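# Place folding table by wall and park cart

## Task

Set the folding table upright on its feet beside the wall, entirely within the blue-taped area without overlapping the tape. Park the utility cart in the yellow bay so that all four wheels sit inside the tape and none touch it. The coffee table must still stand upright at the end, otherwise the task fails. The robot must not fall over or finish leaning, which also fails the task. Anything that stays in place only because the robot is holding it at the end does not count.

## Robot and tools

Robot: a Hello Robot Stretch 4 with one arm. It has an omni-wheel base, a lift that rides up a mast, an arm that telescopes straight forward, a wrist with yaw, pitch and roll joints, and a two-finger gripper. It stands about 1.6 m tall, and no part of the base rim is more than 0.23 m from the base origin. Cameras: head_camera (420x560), head_left_camera and head_right_camera (fisheye, 420x672), wrist_camera (616x392).

Frames: the base frame sits on the floor below the base centre, x ahead, y to the left, z up. hand_pose is reported in it and marks the midpoint between the fingers, 0.015 m behind their tips; with all wrist joints at zero its axes line up with the base frame. The printed hand position may be somewhat wrong. The odometry frame is where the base frame was when the scene began; base_odometry comes only from wheel counting (slip looks like motion), heading from -3.142 to 3.142, positive left.

execute_actions takes "actions", a list holding one action or nothing (empty just reports state and pictures), and optional "cameras", a list drawn from head_camera, head_left_camera, head_right_camera, wrist_camera, all. Omitted, null or ["all"] returns every camera; [] returns none; a misspelled name rejects the call. An action holds "base", "joints" or both, plus optional "pace" and "contact_limits"; or "end_of_arm" alone. All its motions begin at once and may finish at different moments; no action runs beyond 15 s.
- "base": exactly one key, each a relative offset from where the base last reported itself: translate_m (metres, straight, forward positive, -2 to 2), strafe_m (metres, sideways, left positive, -2 to 2), rotate_rad (radians, on the spot, counter-clockwise positive, -3.2 to 3.2).
- "joints": absolute targets keyed by name, any subset: lift_m 0 to 1.2 m; arm_m 0 to 0.55 m extension; wrist_yaw_rad -1.134 to 4.276 (0 faces forward, positive swings left, 3.14 is stowed back, beyond 3.4 the arm may obstruct); wrist_pitch_rad -1.117 to 4.259 (0 level, 1.57 pointing down); wrist_roll_rad -1.117 to 4.259 (0 puts both fingers at equal height, positive turns clockwise viewed from behind the gripper); gripper_m 0 to 0.08, the finger gap in metres. Done tolerances: lift and arm ±0.004, yaw and roll ±0.02, pitch ±0.05, gripper ±0.002. A joint target outside its range is clipped and flagged; an unknown key or any other bad value rejects the whole call.
- "pace": "slow", "default", "fast" or "max" (default if absent). Base top speeds are 0.1, 0.3, 0.4, 0.6 m/s and 1, 2, 3, 4 rad/s respectively; once the lift is above 0.2 these shrink, reaching 0.3 m/s and 1 rad/s at lift 1.2.
- "contact_limits": only key arm_m, a number from 0 (gentlest) to 0.75 (firmest), default 0.5; the arm halts when it pushes harder than that.
- "end_of_arm": "enable_torque" powers up wrist or gripper motors that shut off; they then hold position.
A part you omit may still be driving at an earlier target. If any result reports a stop, the remaining calls in that same reply are skipped.

wait: "seconds" 0 to 10; commands nothing and returns state and images.
zoom_image: "camera" and "region" [x0, y0, x1, y1] in pixels of that camera's newest full image, origin top-left, at most 504 by 504.
finished_scene: "scene" integer 1 or 2; ends that scene permanently and says whether it succeeded. Replying with no tool call ends everything.

Results: base_status and joint_status describe how each motion ended: "done" (for the base, wheels turned the full amount, slip included), "off_target" (stopped short, may still push), "contact_stop_at_<key>" (met something; that part goes slack, a slack lift can sag and slack wheels can roll), "limit_stop_at_<name>", "time_out", "torque_fault". After these, the old target is dropped. on_its_own lists what happened uncommanded; "held at" is the target being held, not the actual position. lidar_m: 12 distances in metres, 30-degree sectors, first straight ahead then counter-clockwise (4th left, 7th behind, 10th right); "-" means nothing seen or closer than 0.25 m; covers roughly 0.15 m up to robot height, so table tops register; may miss glass, thin legs, much of the rear. wrist_depth_mm: 7x7 grid from top-left, median depth 100 to 2000 mm, "-" if unusable; the robot's own body appears. turned_by_wheels vs turned_by_imu differing by over about 0.1 rad signals a bump or slip; heading error is roughly their difference. base_tilt in degrees, forward and right positive, with a fixed bias up to about 1.5. motor_effort is percent of maximum, positive toward higher joint values, bracketed value is the peak; wheel_0..2 positive means turning right. A loaded gripper pushes wrist_pitch effort away from 0.

Gripping: command a gap smaller than the object; after grasping, "off_target" means something is held. Gripper effort staying beyond about 50 shuts the motor off and it may let go.

Avoid: leaning past 6 degrees (limit_stop_at_tilt freezes lift, arm and wheels); driving or turning with over 1 kg held and arm_m above 0.2, especially fast; strong sustained pushes or pulls, particularly with the gripper high; pressing the gripper into things (wrist torque_fault); pitch below -0.2 combined with roll below -0.4 or above 4 (self-collision stop). To unfold at scene start, send lift_m 0.4 with wrist_yaw_rad 0 together. Drops, slams, and hard hits are penalised. Loose objects may occasionally get nudged by something.

Each tool is called after "Call:" by a JSON object that holds its "op" and its "data".

## Session

Call:
{"op": "execute_actions", "data": {"actions": []}}

Scene clock: 0.00 s.
base_odometry: x=+0.000 y=+0.000 heading=+0.000 (m, m, rad; odometry frame)
turned_by_wheels: +0.000 (rad since the last result)
turned_by_imu: +0.000 (rad since the last result)
base_tilt: forward=+0.7 right=+1.3 (deg)
lidar_m: 0.85 1.01 1.59 1.08 1.32 1.62 1.63 1.19 0.96 0.99 1.05 0.86
base_status: not commanded
joint_positions: lift_m=+0.188 arm_m=+0.001 wrist_yaw_rad=+3.048 wrist_pitch_rad=-0.005 wrist_roll_rad=-0.017 gripper_m=+0.040
joint_status: not commanded
motor_effort: lift_m=+22 arm_m=-1 wrist_yaw_rad=+0 wrist_pitch_rad=-9 wrist_roll_rad=+1 gripper_m=+0 wheel_0=-1 wheel_1=+0 wheel_2=+0 (%)
hand_pose: x=-0.0321 y=+0.1069 z=+0.3670 quat_wxyz=(+0.047, +0.002, -0.009, +0.999) (m; base frame)
wrist_depth_mm: - 145 1921 1863 1808 1808 1756 / - 143 1921 1863 1756 1756 1756 / 111 142 1863 1808 1808 1708 1708 / 134 154 1808 1808 1808 1708 1708 / 1464 1863 1863 1756 1756 1708 1661 / 1464 1708 1756 1756 1661 1708 1661 / 1060 124 157 1060 133 1366 1397
pictures: head_camera, head_left_camera, head_right_camera, wrist_camera
Images, in order (width x height): head_camera 420x560, head_left_camera 420x672, head_right_camera 420x672, wrist_camera 616x392.

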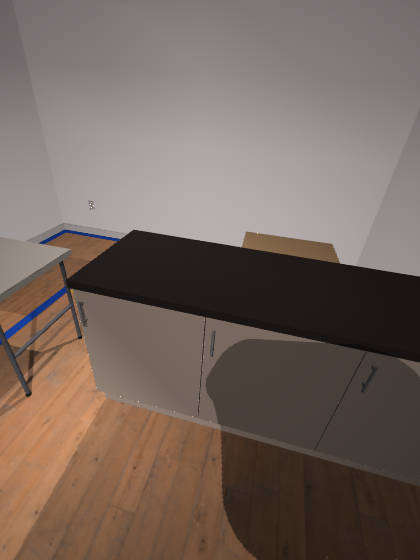

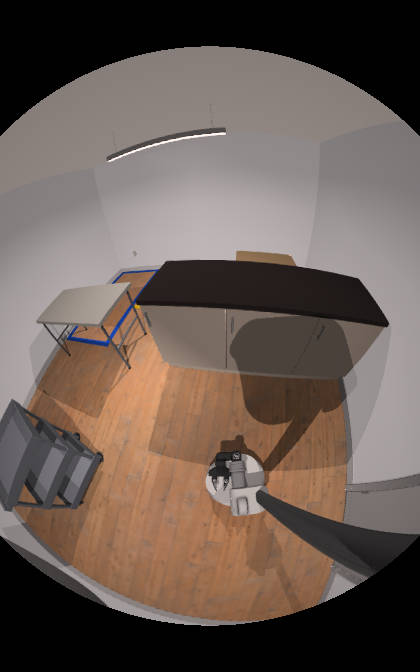

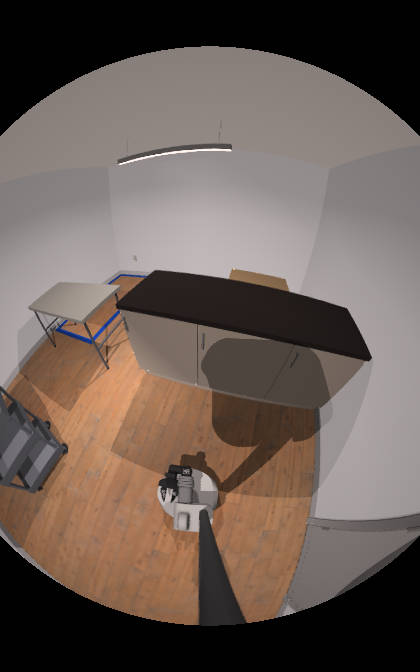

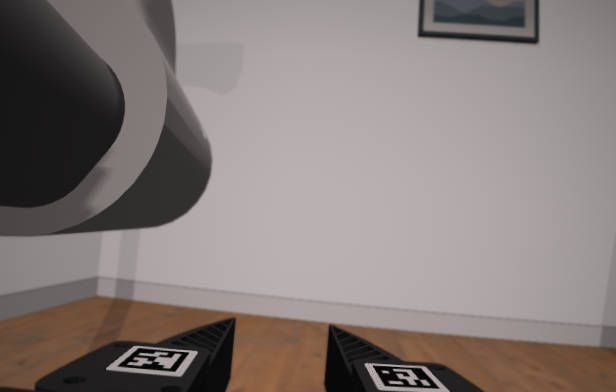

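Call:
{"op": "execute_actions", "data": {"actions": [{"base":{"rotate_rad":1.0}}]}}

Call:
{"op": "execute_actions", "data": {"actions": [{"base":{"rotate_rad":1.2}}]}}

Call:
{"op": "execute_actions", "data": {"actions": [{"base":{"rotate_rad":1.6}}], "cameras": ["head_camera","head_left_camera"]}}

Scene clock: 10.37 s.
base_odometry: x=+0.000 y=+0.000 heading=+1.000 (m, m, rad; odometry frame)
turned_by_wheels: +1.000 (rad since the last result)
turned_by_imu: +1.012 (rad since the last result)
base_tilt: forward=+0.7 right=+1.3 (deg)
lidar_m: 1.48 1.08 1.28 1.62 1.62 1.24 0.98 0.99 1.07 0.87 0.85 0.98
base_status: done
joint_positions: lift_m=+0.188 arm_m=+0.001 wrist_yaw_rad=+3.048 wrist_pitch_rad=-0.005 wrist_roll_rad=-0.017 gripper_m=+0.040
joint_status: not commanded
motor_effort: lift_m=+22(22) arm_m=-1(1) wrist_yaw_rad=-1(0) wrist_pitch_rad=-9(10) wrist_roll_rad=+1(0) gripper_m=+0(0) wheel_0=-3(10) wheel_1=-2(2) wheel_2=-1(8) (%)
hand_pose: x=-0.0321 y=+0.1069 z=+0.3670 quat_wxyz=(+0.047, +0.002, -0.009, +0.999) (m; base frame)
wrist_depth_mm: - 145 1205 1336 1499 1808 1661 / - 143 1205 1366 1537 1808 1618 / 111 142 1182 1336 1499 1808 1576 / 135 154 1182 1336 1537 1756 1537 / 976 1060 1182 1308 1499 1756 1499 / 976 1042 1160 1308 1499 1708 1537 / 960 124 158 1078 133 1366 1397
pictures: head_camera, head_left_camera, head_right_camera, wrist_camera
Images, in order (width x height): head_camera 420x560, head_left_camera 420x672, head_right_camera 420x672, wrist_camera 616x392.

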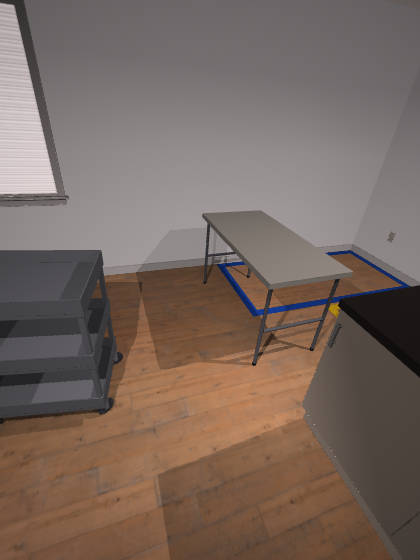

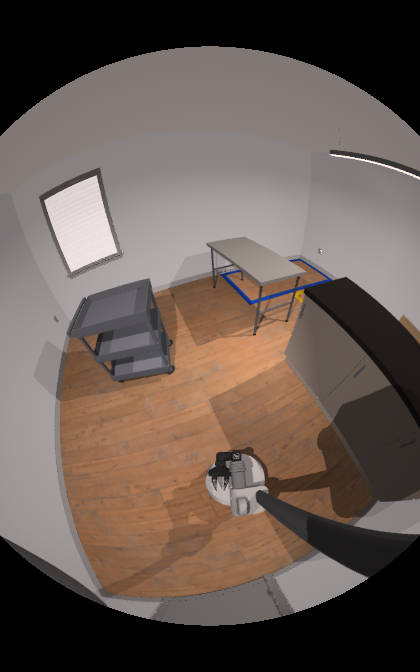

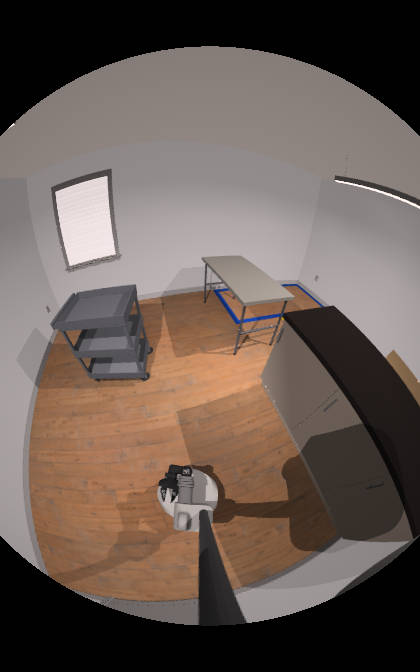

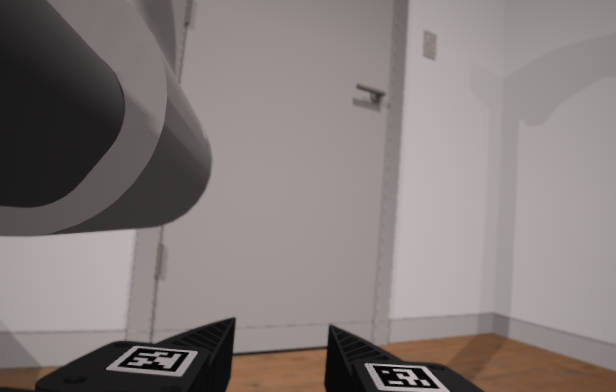

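Scene clock: 12.20 s.
base_odometry: x=+0.000 y=+0.000 heading=+2.199 (m, m, rad; odometry frame)
turned_by_wheels: +1.200 (rad since the last result)
turned_by_imu: +1.214 (rad since the last result)
base_tilt: forward=+0.7 right=+1.3 (deg)
lidar_m: 1.78 1.61 1.61 1.10 0.98 1.03 0.98 0.87 0.86 1.08 1.24 1.07
base_status: done
joint_positions: lift_m=+0.188 arm_m=+0.001 wrist_yaw_rad=+3.048 wrist_pitch_rad=-0.005 wrist_roll_rad=-0.017 gripper_m=+0.040
joint_status: not commanded
motor_effort: lift_m=+22(22) arm_m=-1(1) wrist_yaw_rad=-1(1) wrist_pitch_rad=-9(7) wrist_roll_rad=+1(1) gripper_m=-1(0) wheel_0=-3(7) wheel_1=-1(3) wheel_2=-1(7) (%)
hand_pose: x=-0.0321 y=+0.1069 z=+0.3670 quat_wxyz=(+0.047, +0.002, -0.009, +0.999) (m; base frame)
wrist_depth_mm: - 144 - 1576 1229 1060 917 / - 143 1281 1464 1229 1060 917 / 111 142 1308 1464 1205 1025 904 / 135 154 1308 1430 1182 1008 891 / 891 1078 1308 1430 1160 991 878 / 931 1098 1308 1366 1138 976 854 / 960 124 157 1078 133 946 854
pictures: head_camera, head_left_camera, head_right_camera, wrist_camera
Images, in order (width x height): head_camera 420x560, head_left_camera 420x672, head_right_camera 420x672, wrist_camera 616x392.

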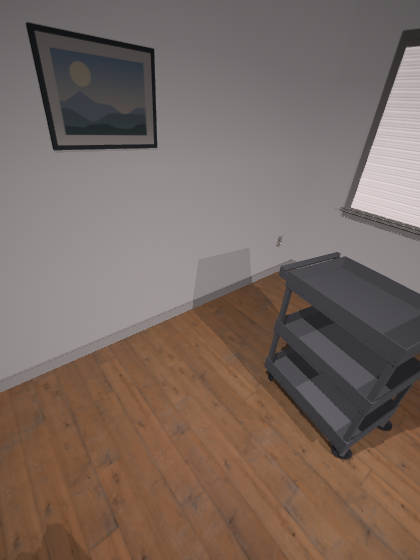

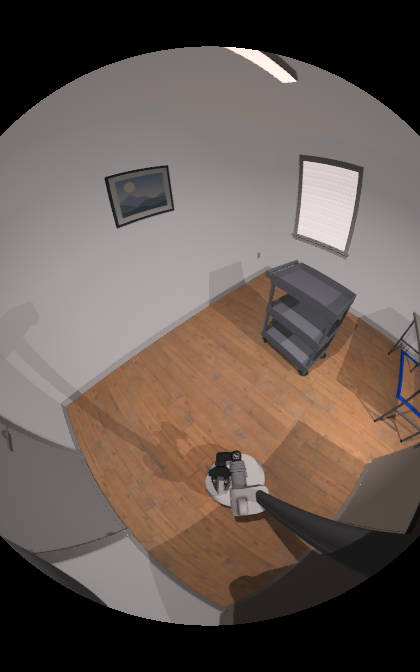

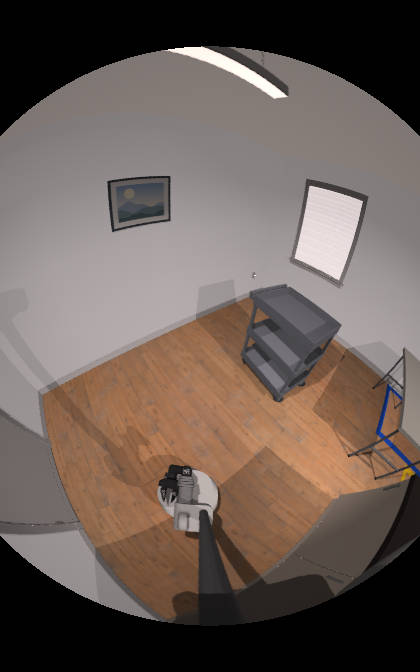

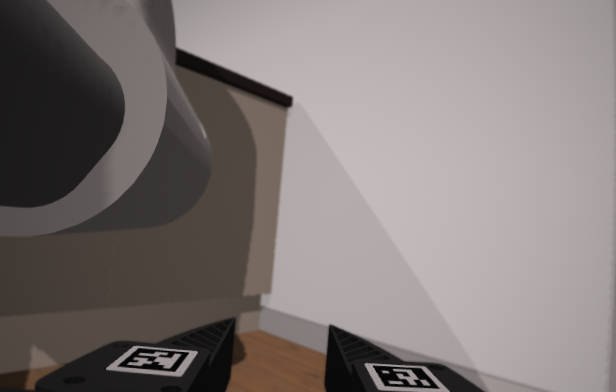

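Scene clock: 14.27 s.
base_odometry: x=+0.000 y=+0.000 heading=-2.484 (m, m, rad; odometry frame)
turned_by_wheels: +1.600 (rad since the last result)
turned_by_imu: +1.620 (rad since the last result)
base_tilt: forward=+0.6 right=+1.3 (deg)
lidar_m: 1.07 0.97 1.00 0.96 0.87 0.90 1.16 1.11 1.07 1.75 1.60 1.63
base_status: done
joint_positions: lift_m=+0.188 arm_m=+0.001 wrist_yaw_rad=+3.048 wrist_pitch_rad=-0.005 wrist_roll_rad=-0.017 gripper_m=+0.040
joint_status: not commanded
motor_effort: lift_m=+22(22) arm_m=-1(1) wrist_yaw_rad=+0(1) wrist_pitch_rad=-8(8) wrist_roll_rad=+1(0) gripper_m=+0(0) wheel_0=-1(8) wheel_1=+1(3) wheel_2=+1(5) (%)
hand_pose: x=-0.0321 y=+0.1069 z=+0.3670 quat_wxyz=(+0.047, +0.002, -0.009, +0.999) (m; base frame)
wrist_depth_mm: - 144 - - - - 820 / - 143 - - 1098 946 809 / 111 141 1708 1336 1118 917 798 / 134 154 - 1308 1098 904 798 / - - - 1308 1042 891 778 / 1537 1708 1756 1308 1042 878 768 / 1042 124 158 1060 133 878 759
pictures: head_camera, head_left_camera
Images, in order (width x height): head_camera 420x560, head_left_camera 420x672.

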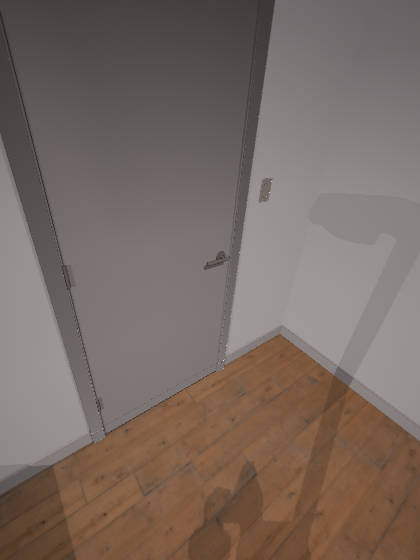

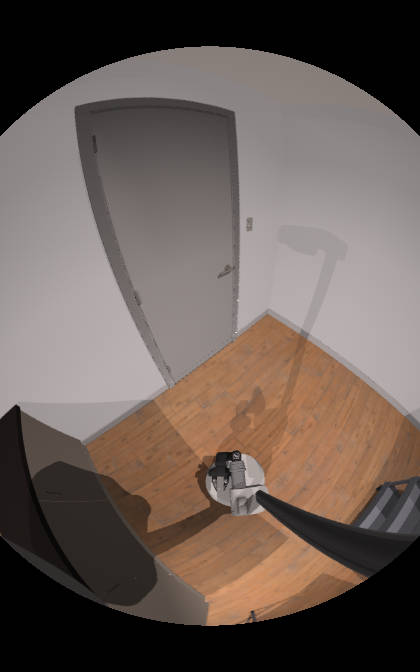

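Call:
{"op": "execute_actions", "data": {"actions": [{"base":{"rotate_rad":-2.9}}], "cameras": []}}

Call:
{"op": "execute_actions", "data": {"actions": [{"base":{"translate_m":0.8},"joints":{"lift_m":0.4,"wrist_yaw_rad":0}}], "cameras": ["head_camera","head_left_camera","head_right_camera"]}}

Scene clock: 25.93 s.
base_odometry: x=+0.000 y=+0.000 heading=+0.900 (m, m, rad; odometry frame)
turned_by_wheels: -2.900 (rad since the last result)
turned_by_imu: -2.937 (rad since the last result)
base_tilt: forward=+0.7 right=+1.3 (deg)
lidar_m: 1.43 1.07 1.20 1.66 1.63 1.35 1.00 0.98 1.07 0.88 0.86 0.93
base_status: done
joint_positions: lift_m=+0.188 arm_m=+0.001 wrist_yaw_rad=+3.048 wrist_pitch_rad=-0.005 wrist_roll_rad=-0.017 gripper_m=+0.040
joint_status: not commanded
motor_effort: lift_m=+22(22) arm_m=-2(2) wrist_yaw_rad=-2(1) wrist_pitch_rad=-7(8) wrist_roll_rad=+0(1) gripper_m=+0(0) wheel_0=+2(5) wheel_1=+1(8) wheel_2=+1(10) (%)
hand_pose: x=-0.0321 y=+0.1069 z=+0.3670 quat_wxyz=(+0.047, +0.002, -0.009, +0.999) (m; base frame)
wrist_depth_mm: - 145 1229 1430 1756 1863 1537 / - 143 1229 1430 1708 1863 1537 / 110 141 1255 1430 1661 1808 1499 / 135 154 1229 1430 1661 1808 1464 / 976 1078 1205 1397 1661 1756 1430 / 976 1060 1205 1430 1661 1708 1430 / 946 124 158 1098 133 1336 1336
pictures: none
No camera images: the call's "cameras" was empty. Leave "cameras" out to get every camera's image.

Scene clock: 30.07 s.
base_odometry: x=+0.497 y=+0.627 heading=+0.900 (m, m, rad; odometry frame)
turned_by_wheels: +0.000 (rad since the last result)
turned_by_imu: -0.003 (rad since the last result)
base_tilt: forward=+0.7 right=+1.3 (deg)
lidar_m: 0.75 1.96 0.60 0.60 1.96 2.14 1.77 1.68 0.71 0.55 0.53 0.66
base_status: done
joint_positions: lift_m=+0.400 arm_m=+0.001 wrist_yaw_rad=+0.000 wrist_pitch_rad=-0.005 wrist_roll_rad=-0.017 gripper_m=+0.040
joint_status: all done
motor_effort: lift_m=+24(33) arm_m=-2(2) wrist_yaw_rad=-2(7) wrist_pitch_rad=-9(8) wrist_roll_rad=+0(2) gripper_m=+0(0) wheel_0=+0(7) wheel_1=-1(7) wheel_2=+0(5) (%)
hand_pose: x=+0.3842 y=-0.0874 z=+0.5790 quat_wxyz=(+1.000, -0.009, -0.002, +0.000) (m; base frame)
wrist_depth_mm: 1576 1708 1921 - - - - / 1576 1756 1983 - - - - / 1537 1756 1921 - - - - / 1576 1708 1863 1008 741 640 569 / 1537 1708 1921 - - - - / 1537 1708 1808 - - - - / 1537 124 158 1661 133 - -
pictures: head_camera, head_left_camera, head_right_camera
Images, in order (width x height): head_camera 420x560, head_left_camera 420x672, head_right_camera 420x672.

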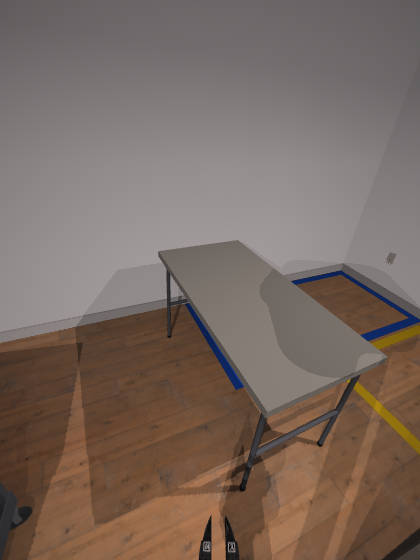

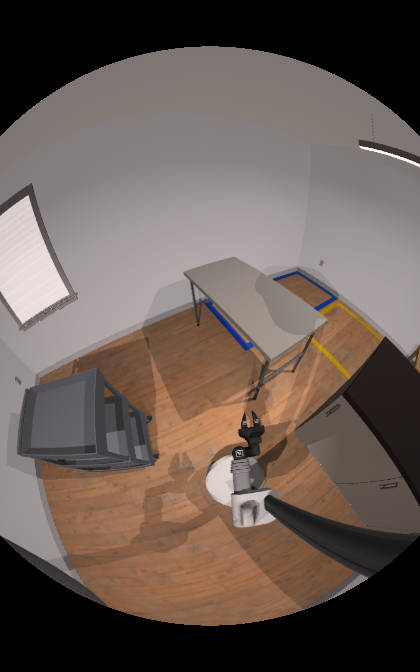

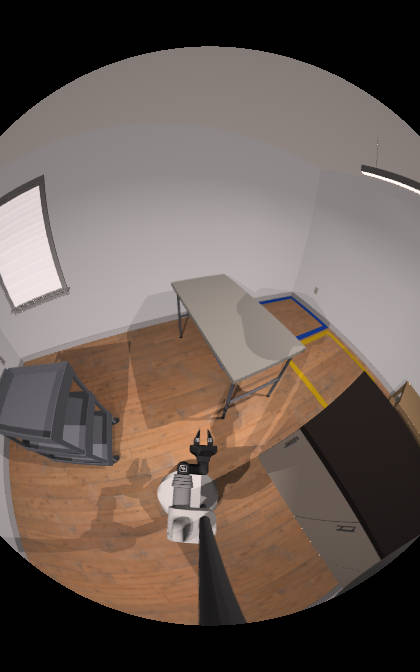

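Call:
{"op": "execute_actions", "data": {"actions": [{"base":{"rotate_rad":-1.12},"joints":{"wrist_yaw_rad":3.05}}], "cameras": []}}

Call:
{"op": "execute_actions", "data": {"actions": [{"base":{"strafe_m":0.45},"joints":{"lift_m":0.2}}], "cameras": ["head_camera","head_left_camera","head_right_camera"]}}

Scene clock: 60.60 s.
base_odometry: x=+0.497 y=+0.627 heading=-0.221 (m, m, rad; odometry frame)
turned_by_wheels: -1.120 (rad since the last result)
turned_by_imu: -1.135 (rad since the last result)
base_tilt: forward=+0.7 right=+1.4 (deg)
lidar_m: 0.53 0.66 0.67 1.99 0.64 0.59 1.95 2.01 1.78 1.72 0.78 0.55
base_status: done
joint_positions: lift_m=+0.400 arm_m=+0.001 wrist_yaw_rad=+3.049 wrist_pitch_rad=-0.005 wrist_roll_rad=-0.017 gripper_m=+0.040
joint_status: all done
motor_effort: lift_m=+24(24) arm_m=-2(2) wrist_yaw_rad=+0(7) wrist_pitch_rad=-7(10) wrist_roll_rad=+0(0) gripper_m=+0(0) wheel_0=+0(6) wheel_1=-1(8) wheel_2=-1(7) (%)
hand_pose: x=-0.0322 y=+0.1066 z=+0.5790 quat_wxyz=(+0.046, +0.002, -0.009, +0.999) (m; base frame)
wrist_depth_mm: - 144 - - - - - / - 143 - - - - - / 111 141 - - 1138 640 640 / 135 153 - - - 1205 - / 1983 - - - 1229 - - / 1983 1983 - - 798 615 615 / 1618 124 158 1618 133 1205 1229
pictures: none
No camera images: the call's "cameras" was empty. Leave "cameras" out to get every camera's image.

Scene clock: 63.43 s.
base_odometry: x=+0.596 y=+1.066 heading=-0.221 (m, m, rad; odometry frame)
turned_by_wheels: +0.000 (rad since the last result)
turned_by_imu: -0.001 (rad since the last result)
base_tilt: forward=+0.7 right=+1.3 (deg)
lidar_m: 0.46 0.47 0.66 1.51 1.61 0.42 0.42 2.04 2.27 2.17 0.77 0.66
base_status: done
joint_positions: lift_m=+0.200 arm_m=+0.001 wrist_yaw_rad=+3.050 wrist_pitch_rad=-0.005 wrist_roll_rad=-0.017 gripper_m=+0.040
joint_status: all done
motor_effort: lift_m=+18(26) arm_m=-2(2) wrist_yaw_rad=+0(0) wrist_pitch_rad=-8(10) wrist_roll_rad=+1(1) gripper_m=+0(0) wheel_0=-1(11) wheel_1=-1(9) wheel_2=-1(1) (%)
hand_pose: x=-0.0322 y=+0.1066 z=+0.3795 quat_wxyz=(+0.046, +0.002, -0.009, +0.999) (m; base frame)
wrist_depth_mm: - 144 691 668 634 - 1983 / - 143 1182 931 878 - 1921 / 111 142 569 - - - 1921 / 134 153 569 564 554 - 1863 / 1921 - - - - - 1921 / 1576 1499 1118 1160 1756 - 1808 / 1078 124 158 544 133 1430 1464
pictures: head_camera, head_left_camera, head_right_camera
Images, in order (width x height): head_camera 420x560, head_left_camera 420x672, head_right_camera 420x672.

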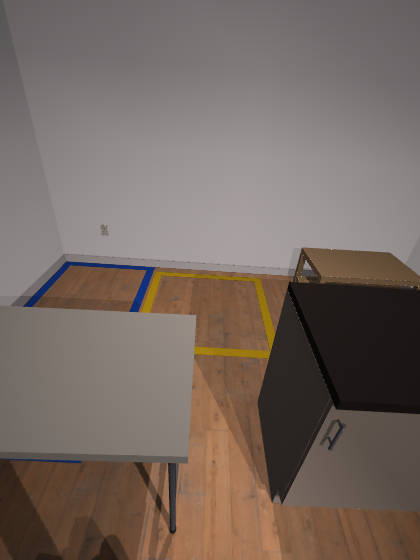

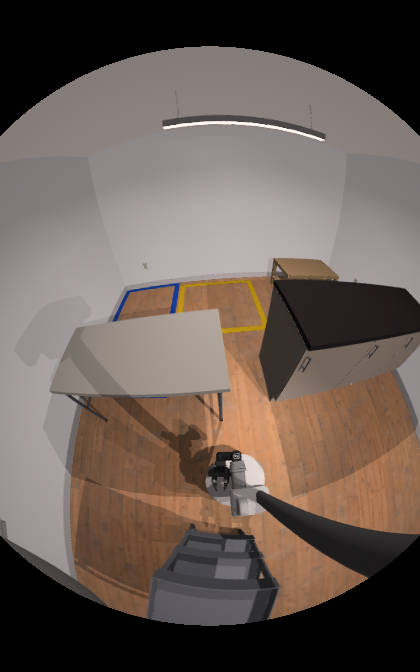

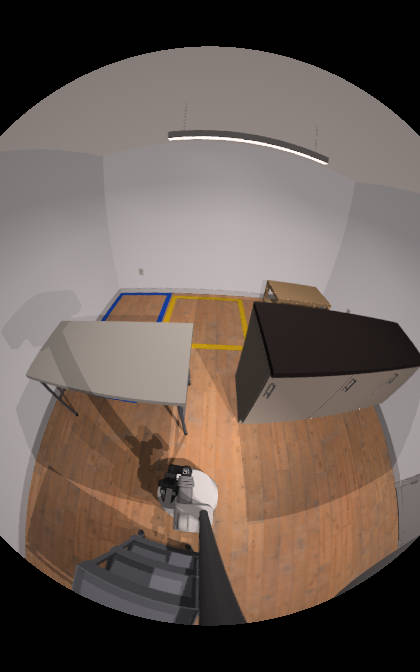

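Call:
{"op": "execute_actions", "data": {"actions": [{"base":{"strafe_m":0.1}}], "cameras": []}}

Call:
{"op": "execute_actions", "data": {"actions": [{"base":{"translate_m":0.65},"pace":"slow"}], "cameras": ["head_camera","head_left_camera"]}}

Scene clock: 79.03 s.
base_odometry: x=+0.618 y=+1.163 heading=-0.221 (m, m, rad; odometry frame)
turned_by_wheels: +0.000 (rad since the last result)
turned_by_imu: -0.001 (rad since the last result)
base_tilt: forward=+0.7 right=+1.3 (deg)
lidar_m: 0.44 0.48 0.66 1.42 1.49 0.40 0.41 0.46 2.35 2.16 0.78 0.71
base_status: done
joint_positions: lift_m=+0.200 arm_m=+0.001 wrist_yaw_rad=+3.050 wrist_pitch_rad=-0.005 wrist_roll_rad=-0.017 gripper_m=+0.040
joint_status: not commanded
motor_effort: lift_m=+18(18) arm_m=-2(2) wrist_yaw_rad=-1(1) wrist_pitch_rad=-9(7) wrist_roll_rad=+1(0) gripper_m=-1(0) wheel_0=+0(8) wheel_1=+0(8) wheel_2=-1(2) (%)
hand_pose: x=-0.0322 y=+0.1066 z=+0.3795 quat_wxyz=(+0.046, +0.002, -0.009, +0.999) (m; base frame)
wrist_depth_mm: - 144 699 676 - - 1808 / - 143 976 960 - - 1808 / 111 142 554 - - - 1756 / 134 153 549 544 - - 1708 / 1983 - - - - - 1708 / 1366 1499 1138 1138 - - 1708 / 931 124 158 723 133 1397 1430
pictures: none
No camera images: the call's "cameras" was empty. Leave "cameras" out to get every camera's image.

Scene clock: 86.80 s.
base_odometry: x=+1.252 y=+1.021 heading=-0.221 (m, m, rad; odometry frame)
turned_by_wheels: +0.000 (rad since the last result)
turned_by_imu: -0.005 (rad since the last result)
base_tilt: forward=+0.7 right=+1.3 (deg)
lidar_m: 0.25 0.25 0.25 0.26 1.49 2.04 1.06 2.73 2.38 0.46 0.47 0.25
base_status: done
joint_positions: lift_m=+0.200 arm_m=+0.001 wrist_yaw_rad=+3.050 wrist_pitch_rad=-0.005 wrist_roll_rad=-0.017 gripper_m=+0.040
joint_status: not commanded
motor_effort: lift_m=+18(18) arm_m=-2(2) wrist_yaw_rad=+0(0) wrist_pitch_rad=-9(12) wrist_roll_rad=+0(0) gripper_m=+0(0) wheel_0=+5(6) wheel_1=+2(5) wheel_2=-7(6) (%)
hand_pose: x=-0.0322 y=+0.1066 z=+0.3795 quat_wxyz=(+0.046, +0.002, -0.009, +0.999) (m; base frame)
wrist_depth_mm: - 144 - - - - 1863 / - 143 1229 - - - 1808 / 111 142 1366 1921 - - 1756 / 134 153 1205 - - - 1708 / - - - - - - 1708 / 1576 1537 1205 1756 - - 1661 / 1078 124 158 1118 132 1430 1464
pictures: head_camera, head_left_camera
Images, in order (width x height): head_camera 420x560, head_left_camera 420x672.

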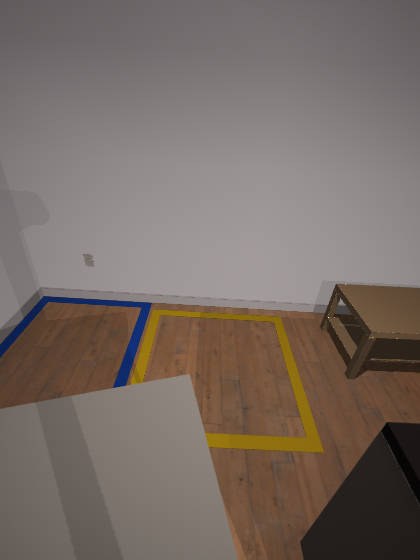

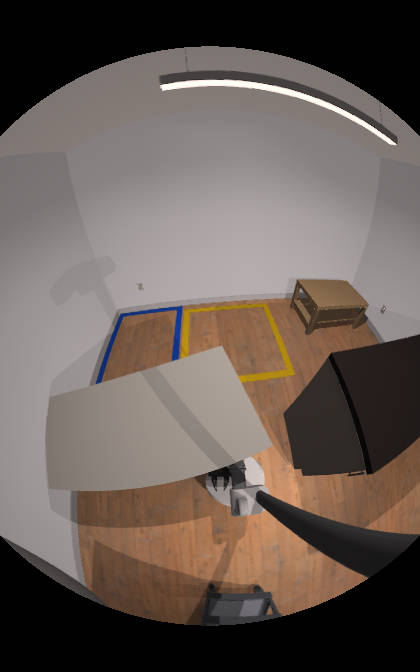

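Call:
{"op": "execute_actions", "data": {"actions": [{"base":{"translate_m":0.4},"pace":"slow"}], "cameras": ["head_camera","head_left_camera","head_right_camera"]}}

Scene clock: 97.83 s.
base_odometry: x=+1.642 y=+0.934 heading=-0.221 (m, m, rad; odometry frame)
turned_by_wheels: +0.000 (rad since the last result)
turned_by_imu: -0.004 (rad since the last result)
base_tilt: forward=+0.7 right=+1.3 (deg)
lidar_m: 0.25 0.25 0.25 0.25 0.25 2.05 1.48 3.10 0.49 0.47 1.41 0.25
base_status: done
joint_positions: lift_m=+0.200 arm_m=+0.001 wrist_yaw_rad=+3.050 wrist_pitch_rad=-0.005 wrist_roll_rad=-0.017 gripper_m=+0.040
joint_status: not commanded
motor_effort: lift_m=+18(18) arm_m=-2(2) wrist_yaw_rad=+0(0) wrist_pitch_rad=-9(8) wrist_roll_rad=+1(1) gripper_m=+0(0) wheel_0=+5(7) wheel_1=+2(3) wheel_2=-6(11) (%)
hand_pose: x=-0.0322 y=+0.1066 z=+0.3795 quat_wxyz=(+0.046, +0.002, -0.009, +0.999) (m; base frame)
wrist_depth_mm: - 144 - - - - 1808 / - 143 - - - - 1808 / 111 142 1708 - - - 1808 / 134 153 1661 - - - 1708 / - - - - - - 1661 / 1576 1708 1576 1808 - - 1661 / 1078 123 157 1118 133 1397 1430
pictures: head_camera, head_left_camera, head_right_camera
Images, in order (width x height): head_camera 420x560, head_left_camera 420x672, head_right_camera 420x672.

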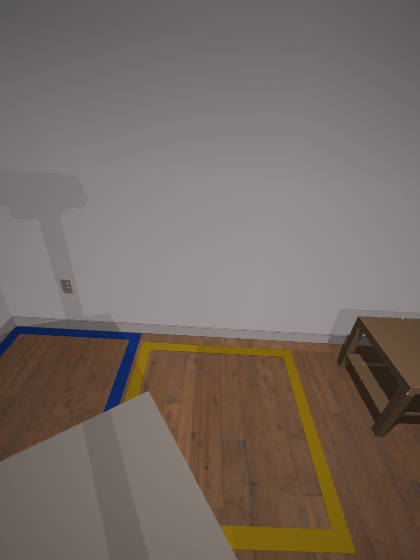

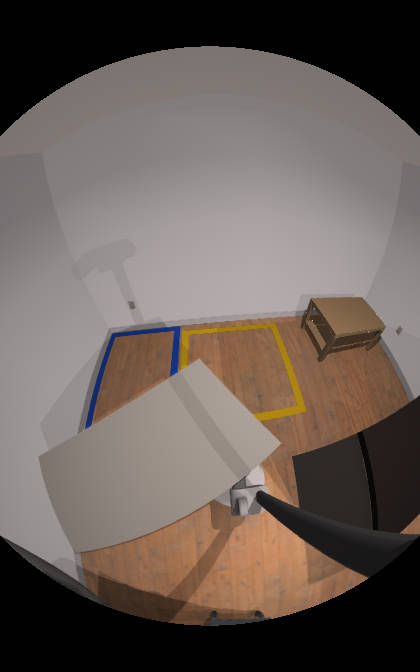

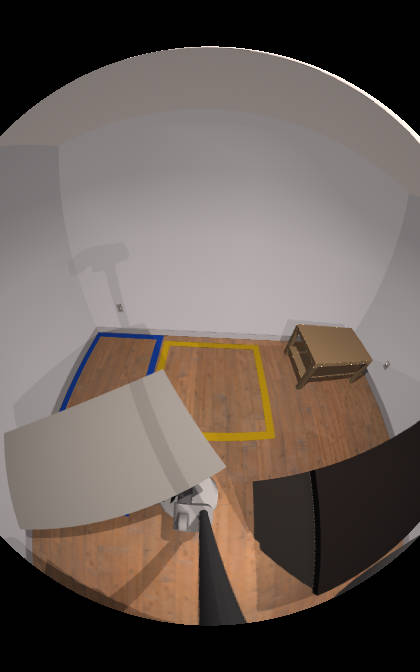

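Call:
{"op": "execute_actions", "data": {"actions": [{"base":{"translate_m":0.45},"pace":"slow"}], "cameras": ["head_camera","head_left_camera","head_right_camera"]}}

Scene clock: 113.07 s.
base_odometry: x=+2.081 y=+0.835 heading=-0.221 (m, m, rad; odometry frame)
turned_by_wheels: +0.000 (rad since the last result)
turned_by_imu: -0.004 (rad since the last result)
base_tilt: forward=+0.6 right=+1.3 (deg)
lidar_m: 0.25 0.25 0.25 0.25 0.25 0.25 1.93 0.69 0.58 1.27 1.17 0.25
base_status: done
joint_positions: lift_m=+0.200 arm_m=+0.001 wrist_yaw_rad=+3.050 wrist_pitch_rad=-0.005 wrist_roll_rad=-0.017 gripper_m=+0.040
joint_status: not commanded
motor_effort: lift_m=+18(18) arm_m=-2(2) wrist_yaw_rad=+0(0) wrist_pitch_rad=-9(9) wrist_roll_rad=+0(1) gripper_m=+0(0) wheel_0=+4(8) wheel_1=+0(8) wheel_2=-6(12) (%)
hand_pose: x=-0.0322 y=+0.1066 z=+0.3795 quat_wxyz=(+0.046, +0.002, -0.009, +0.999) (m; base frame)
wrist_depth_mm: - 144 - - 504 488 477 / - 143 - - - 661 615 / 111 142 - - - - 1708 / 134 153 - - - - 1708 / - - - - - - 1661 / 1618 1708 1863 - - 1983 1618 / 1078 124 158 1118 133 1366 1499
pictures: head_camera, head_left_camera, head_right_camera
Images, in order (width x height): head_camera 420x560, head_left_camera 420x672, head_right_camera 420x672.

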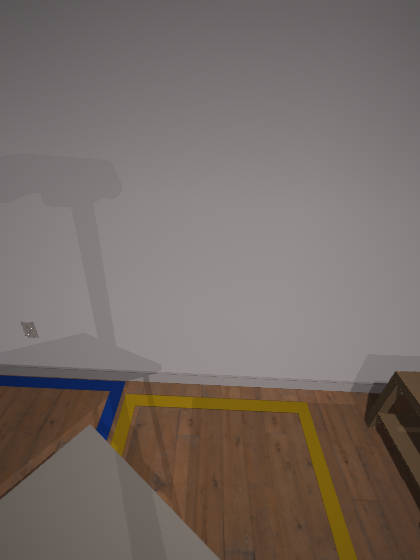

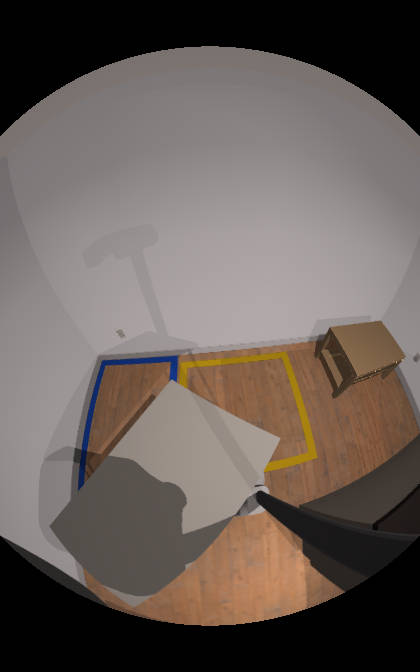

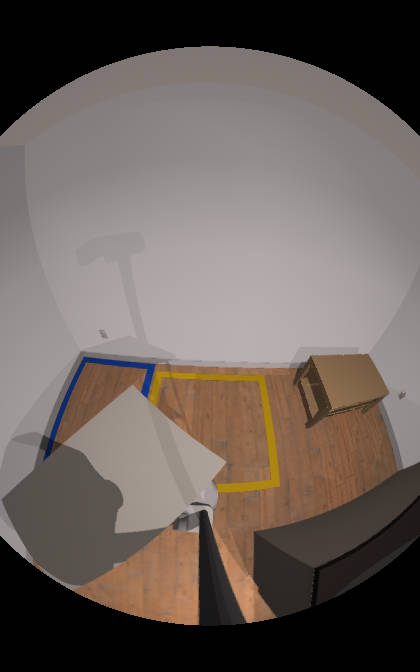

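Call:
{"op": "execute_actions", "data": {"actions": [{"base":{"strafe_m":0.4},"pace":"slow"}], "cameras": ["head_camera","head_left_camera","head_right_camera"]}}

Scene clock: 122.77 s.
base_odometry: x=+2.168 y=+1.225 heading=-0.221 (m, m, rad; odometry frame)
turned_by_wheels: +0.000 (rad since the last result)
turned_by_imu: -0.001 (rad since the last result)
base_tilt: forward=+0.7 right=+1.3 (deg)
lidar_m: 0.25 0.25 0.25 0.25 0.25 0.25 0.25 1.24 0.94 1.33 0.25 0.25
base_status: done
joint_positions: lift_m=+0.200 arm_m=+0.001 wrist_yaw_rad=+3.050 wrist_pitch_rad=-0.005 wrist_roll_rad=-0.017 gripper_m=+0.040
joint_status: not commanded
motor_effort: lift_m=+18(18) arm_m=-2(2) wrist_yaw_rad=+0(0) wrist_pitch_rad=-9(10) wrist_roll_rad=+1(1) gripper_m=+0(0) wheel_0=-3(11) wheel_1=+5(12) wheel_2=+0(6) (%)
hand_pose: x=-0.0322 y=+0.1065 z=+0.3795 quat_wxyz=(+0.046, +0.002, -0.009, +0.999) (m; base frame)
wrist_depth_mm: - 145 - 554 500 488 477 / - 143 - - 699 654 621 / 111 141 - - - 1708 1281 / 134 153 - - - 1708 1229 / - - - - - 1618 1205 / 1576 1756 1921 - 1863 1464 1160 / 1060 124 158 1118 133 1336 1160
pictures: head_camera, head_left_camera, head_right_camera
Images, in order (width x height): head_camera 420x560, head_left_camera 420x672, head_right_camera 420x672.

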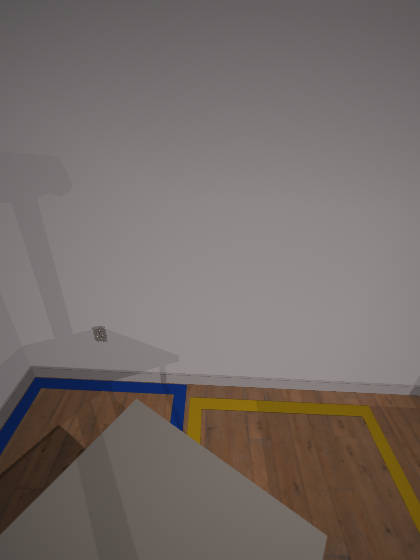

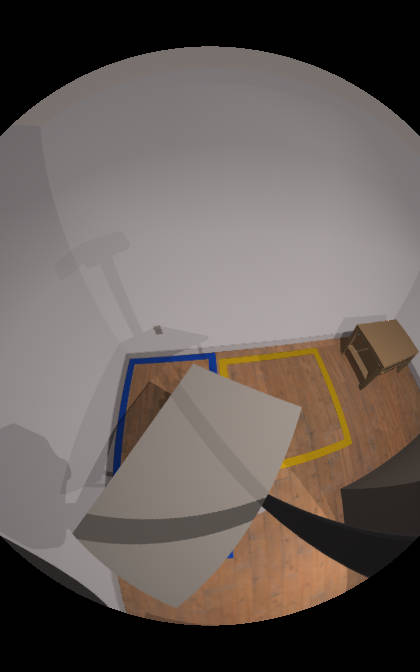

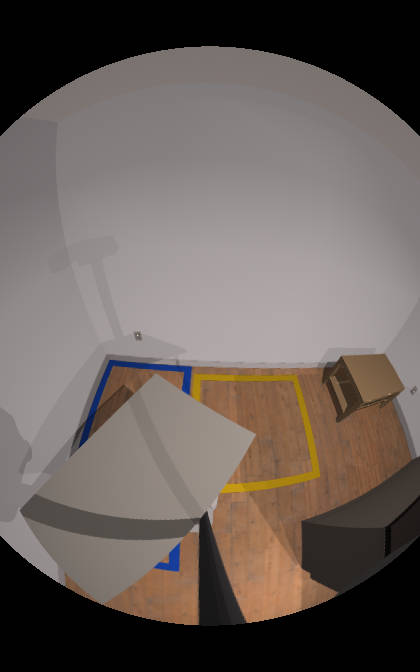

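Call:
{"op": "execute_actions", "data": {"actions": [{"base":{"strafe_m":-0.55}}], "cameras": []}}

Call:
{"op": "execute_actions", "data": {"actions": [{"base":{"translate_m":0.33}}], "cameras": ["head_left_camera"]}}

Call:
{"op": "execute_actions", "data": {"actions": [{"base":{"strafe_m":0.5},"pace":"slow"}], "cameras": ["head_camera","head_left_camera","head_right_camera"]}}

Scene clock: 133.20 s.
base_odometry: x=+2.048 y=+0.689 heading=-0.221 (m, m, rad; odometry frame)
turned_by_wheels: +0.000 (rad since the last result)
turned_by_imu: -0.002 (rad since the last result)
base_tilt: forward=+0.7 right=+1.3 (deg)
lidar_m: 1.24 0.36 0.34 0.35 0.55 2.28 1.95 0.47 0.48 1.30 1.04 1.26
base_status: done
joint_positions: lift_m=+0.200 arm_m=+0.001 wrist_yaw_rad=+3.050 wrist_pitch_rad=-0.005 wrist_roll_rad=-0.017 gripper_m=+0.040
joint_status: not commanded
motor_effort: lift_m=+18(18) arm_m=-2(2) wrist_yaw_rad=-1(1) wrist_pitch_rad=-9(11) wrist_roll_rad=+1(1) gripper_m=+0(0) wheel_0=-1(11) wheel_1=+0(9) wheel_2=+0(2) (%)
hand_pose: x=-0.0322 y=+0.1065 z=+0.3795 quat_wxyz=(+0.046, +0.002, -0.009, +0.999) (m; base frame)
wrist_depth_mm: - 144 - - - - 1983 / - 143 - - - - 1983 / 111 141 - - - - - / 134 153 - - - - 1863 / 778 - - - - - 1863 / 820 1708 1921 - - - 1921 / 798 123 158 1098 133 1430 1430
pictures: none
No camera images: the call's "cameras" was empty. Leave "cameras" out to get every camera's image.

Scene clock: 135.77 s.
base_odometry: x=+2.370 y=+0.616 heading=-0.221 (m, m, rad; odometry frame)
turned_by_wheels: +0.000 (rad since the last result)
turned_by_imu: -0.001 (rad since the last result)
base_tilt: forward=+0.7 right=+1.3 (deg)
lidar_m: 0.91 0.94 0.45 0.25 0.28 0.86 2.28 0.73 0.94 0.92 0.91 0.97
base_status: done
joint_positions: lift_m=+0.200 arm_m=+0.001 wrist_yaw_rad=+3.050 wrist_pitch_rad=-0.005 wrist_roll_rad=-0.017 gripper_m=+0.040
joint_status: not commanded
motor_effort: lift_m=+18(18) arm_m=-2(2) wrist_yaw_rad=-1(1) wrist_pitch_rad=-10(7) wrist_roll_rad=+0(1) gripper_m=+0(0) wheel_0=+2(4) wheel_1=+1(4) wheel_2=+2(9) (%)
hand_pose: x=-0.0322 y=+0.1065 z=+0.3795 quat_wxyz=(+0.046, +0.002, -0.009, +0.999) (m; base frame)
wrist_depth_mm: - 144 - - - - 477 / - 143 - - - - 627 / 111 141 - - - - 976 / 134 153 - - - - 1921 / 778 - - - - - 1921 / 831 1537 1863 - - - 1863 / 809 124 158 1098 133 1366 1430
pictures: head_left_camera
Images, in order (width x height): head_left_camera 420x672.

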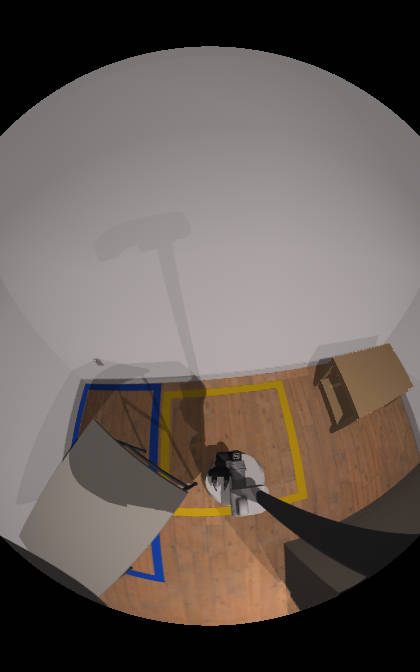

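Scene clock: 141.90 s.
base_odometry: x=+2.479 y=+1.104 heading=-0.221 (m, m, rad; odometry frame)
turned_by_wheels: +0.000 (rad since the last result)
turned_by_imu: -0.002 (rad since the last result)
base_tilt: forward=+0.7 right=+1.3 (deg)
lidar_m: 0.91 0.95 1.14 0.25 0.25 0.33 2.23 1.16 1.07 1.40 1.32 0.96
base_status: done
joint_positions: lift_m=+0.200 arm_m=+0.001 wrist_yaw_rad=+3.050 wrist_pitch_rad=-0.005 wrist_roll_rad=-0.017 gripper_m=+0.040
joint_status: not commanded
motor_effort: lift_m=+18(18) arm_m=-2(2) wrist_yaw_rad=+0(0) wrist_pitch_rad=-11(11) wrist_roll_rad=+0(1) gripper_m=+0(0) wheel_0=-9(13) wheel_1=+3(7) wheel_2=+2(1) (%)
hand_pose: x=-0.0322 y=+0.1065 z=+0.3795 quat_wxyz=(+0.046, +0.002, -0.009, +0.999) (m; base frame)
wrist_depth_mm: - 145 - - - 488 - / - 143 - - - 661 634 / 111 142 - - - 1042 960 / 134 153 - - - 1808 1397 / - - - - - 1661 1336 / 1576 1661 1863 - - 1708 1336 / 1078 124 158 1098 133 1366 -
pictures: head_camera, head_left_camera, head_right_camera
Images, in order (width x height): head_camera 420x560, head_left_camera 420x672, head_right_camera 420x672.

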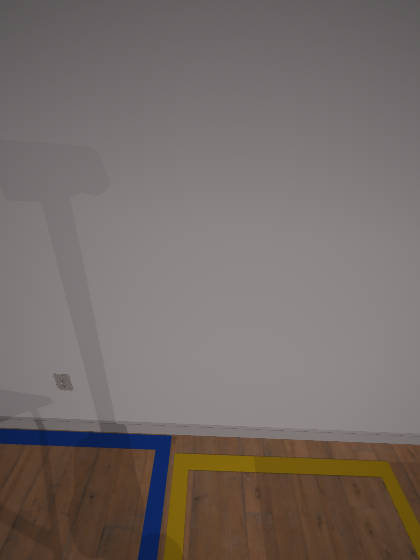

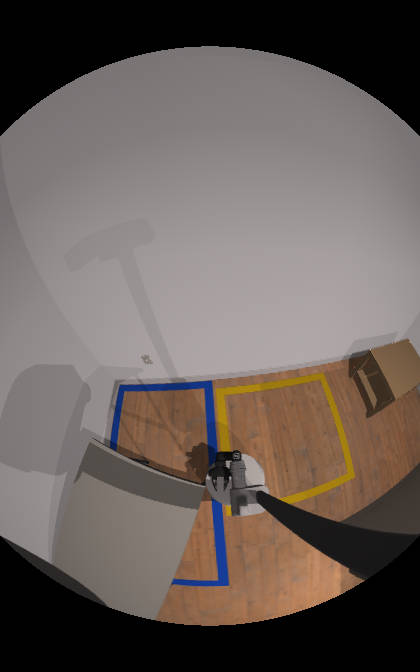

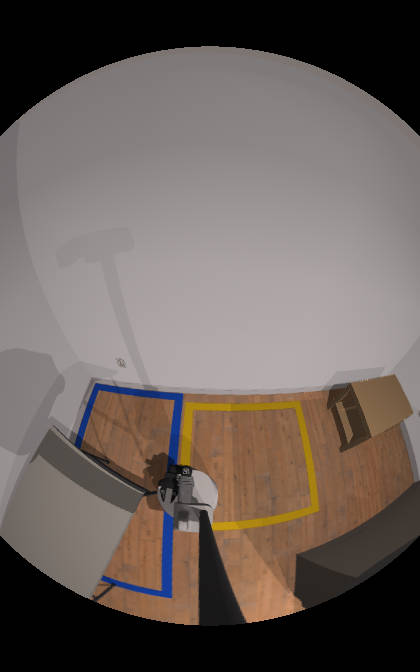

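Call:
{"op": "execute_actions", "data": {"actions": [{"base":{"strafe_m":0.2},"pace":"slow"}], "cameras": ["head_left_camera","head_right_camera"]}}

Call:
{"op": "execute_actions", "data": {"actions": [{"base":{"strafe_m":-0.45}}], "cameras": []}}

Call:
{"op": "execute_actions", "data": {"actions": [{"base":{"rotate_rad":1.57}}], "cameras": ["head_camera","head_left_camera","head_right_camera"]}}

Scene clock: 149.83 s.
base_odometry: x=+2.523 y=+1.299 heading=-0.221 (m, m, rad; odometry frame)
turned_by_wheels: +0.000 (rad since the last result)
turned_by_imu: -0.002 (rad since the last result)
base_tilt: forward=+0.7 right=+1.3 (deg)
lidar_m: 0.91 0.95 0.25 0.25 0.25 0.26 1.14 1.45 1.23 1.59 1.33 0.95
base_status: done
joint_positions: lift_m=+0.200 arm_m=+0.001 wrist_yaw_rad=+3.050 wrist_pitch_rad=-0.005 wrist_roll_rad=-0.017 gripper_m=+0.040
joint_status: not commanded
motor_effort: lift_m=+18(18) arm_m=-2(2) wrist_yaw_rad=-2(2) wrist_pitch_rad=-10(9) wrist_roll_rad=+0(0) gripper_m=+0(0) wheel_0=-9(14) wheel_1=+3(12) wheel_2=+1(3) (%)
hand_pose: x=-0.0322 y=+0.1065 z=+0.3795 quat_wxyz=(+0.046, +0.002, -0.009, +0.999) (m; base frame)
wrist_depth_mm: - 144 - - 508 488 477 / - 143 - - 699 661 621 / 111 142 - - 1118 1042 976 / 134 153 - - - 1397 1042 / - - - - - 1281 1025 / 1618 1708 1921 - 1921 1281 1008 / 1098 124 158 1118 133 1229 976
pictures: head_left_camera, head_right_camera
Images, in order (width x height): head_left_camera 420x672, head_right_camera 420x672.

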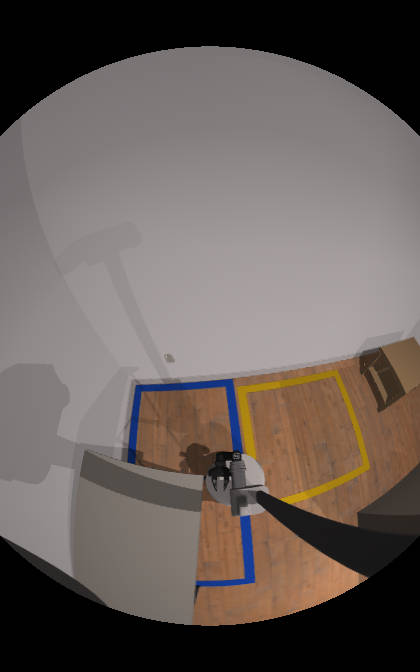

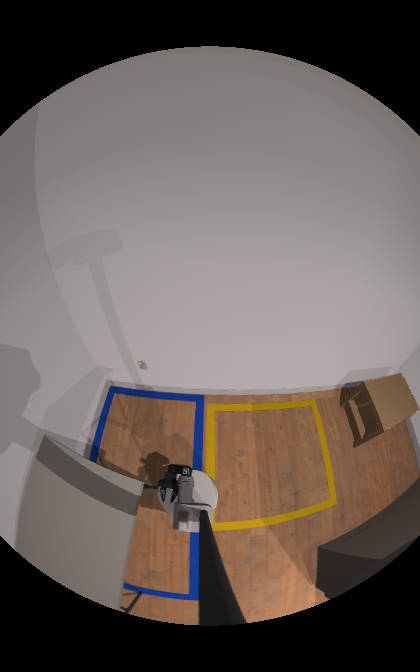

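Scene clock: 152.67 s.
base_odometry: x=+2.425 y=+0.860 heading=-0.221 (m, m, rad; odometry frame)
turned_by_wheels: +0.000 (rad since the last result)
turned_by_imu: +0.000 (rad since the last result)
base_tilt: forward=+0.7 right=+1.3 (deg)
lidar_m: 0.90 0.95 1.30 0.59 0.66 1.00 2.25 0.87 0.96 1.13 1.18 0.97
base_status: done
joint_positions: lift_m=+0.200 arm_m=+0.001 wrist_yaw_rad=+3.050 wrist_pitch_rad=-0.005 wrist_roll_rad=-0.017 gripper_m=+0.040
joint_status: not commanded
motor_effort: lift_m=+18(18) arm_m=-2(2) wrist_yaw_rad=+0(0) wrist_pitch_rad=-10(8) wrist_roll_rad=+0(1) gripper_m=+0(0) wheel_0=+0(11) wheel_1=+1(9) wheel_2=+1(2) (%)
hand_pose: x=-0.0322 y=+0.1065 z=+0.3795 quat_wxyz=(+0.046, +0.002, -0.009, +0.999) (m; base frame)
wrist_depth_mm: - 144 - - - - 1708 / - 143 - - - - 1708 / 111 142 - - - 1336 960 / 134 153 - - - - 1576 / 1229 - - - - - 1576 / 1430 1708 1921 - - 1863 1576 / 1078 124 157 1098 133 1336 1397
pictures: none
No camera images: the call's "cameras" was empty. Leave "cameras" out to get every camera's image.

Scene clock: 154.73 s.
base_odometry: x=+2.425 y=+0.860 heading=+1.349 (m, m, rad; odometry frame)
turned_by_wheels: +1.570 (rad since the last result)
turned_by_imu: +1.589 (rad since the last result)
base_tilt: forward=+0.7 right=+1.3 (deg)
lidar_m: 0.58 0.67 1.01 2.25 0.89 0.95 1.14 1.18 0.96 0.91 0.93 1.29
base_status: done
joint_positions: lift_m=+0.200 arm_m=+0.001 wrist_yaw_rad=+3.050 wrist_pitch_rad=-0.005 wrist_roll_rad=-0.017 gripper_m=+0.040
joint_status: not commanded
motor_effort: lift_m=+18(18) arm_m=-2(2) wrist_yaw_rad=-1(1) wrist_pitch_rad=-9(7) wrist_roll_rad=+0(1) gripper_m=+0(0) wheel_0=-3(7) wheel_1=+0(4) wheel_2=+1(6) (%)
hand_pose: x=-0.0322 y=+0.1065 z=+0.3795 quat_wxyz=(+0.046, +0.002, -0.009, +0.999) (m; base frame)
wrist_depth_mm: - 144 - - - - - / - 143 - - - 1078 820 / 111 142 - - 1808 1042 809 / 134 153 - - 1756 1042 798 / 1808 - - - 1618 1008 778 / 1336 1397 1921 - 1576 976 778 / 1078 124 158 1118 133 917 778
pictures: head_camera, head_left_camera, head_right_camera
Images, in order (width x height): head_camera 420x560, head_left_camera 420x672, head_right_camera 420x672.

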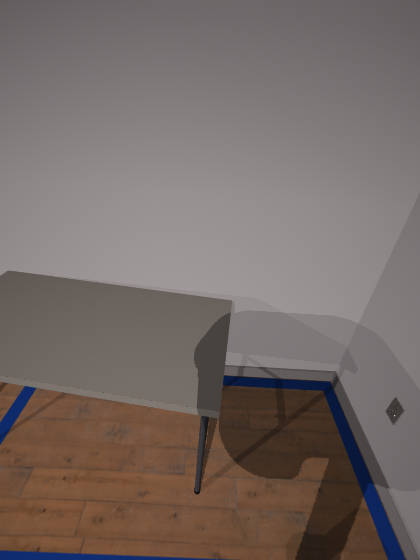

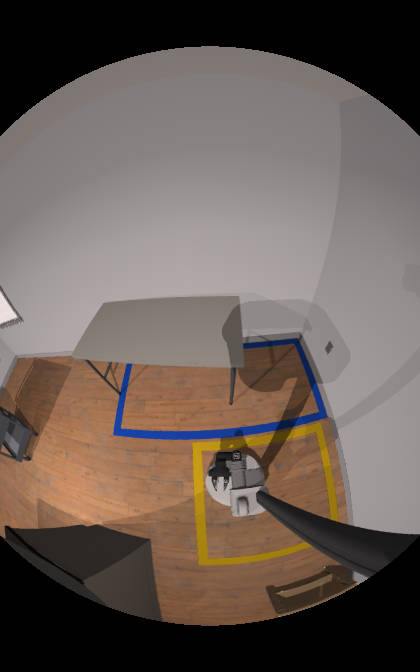

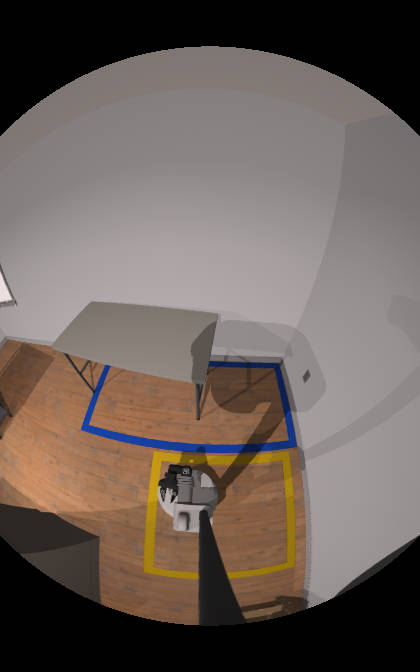

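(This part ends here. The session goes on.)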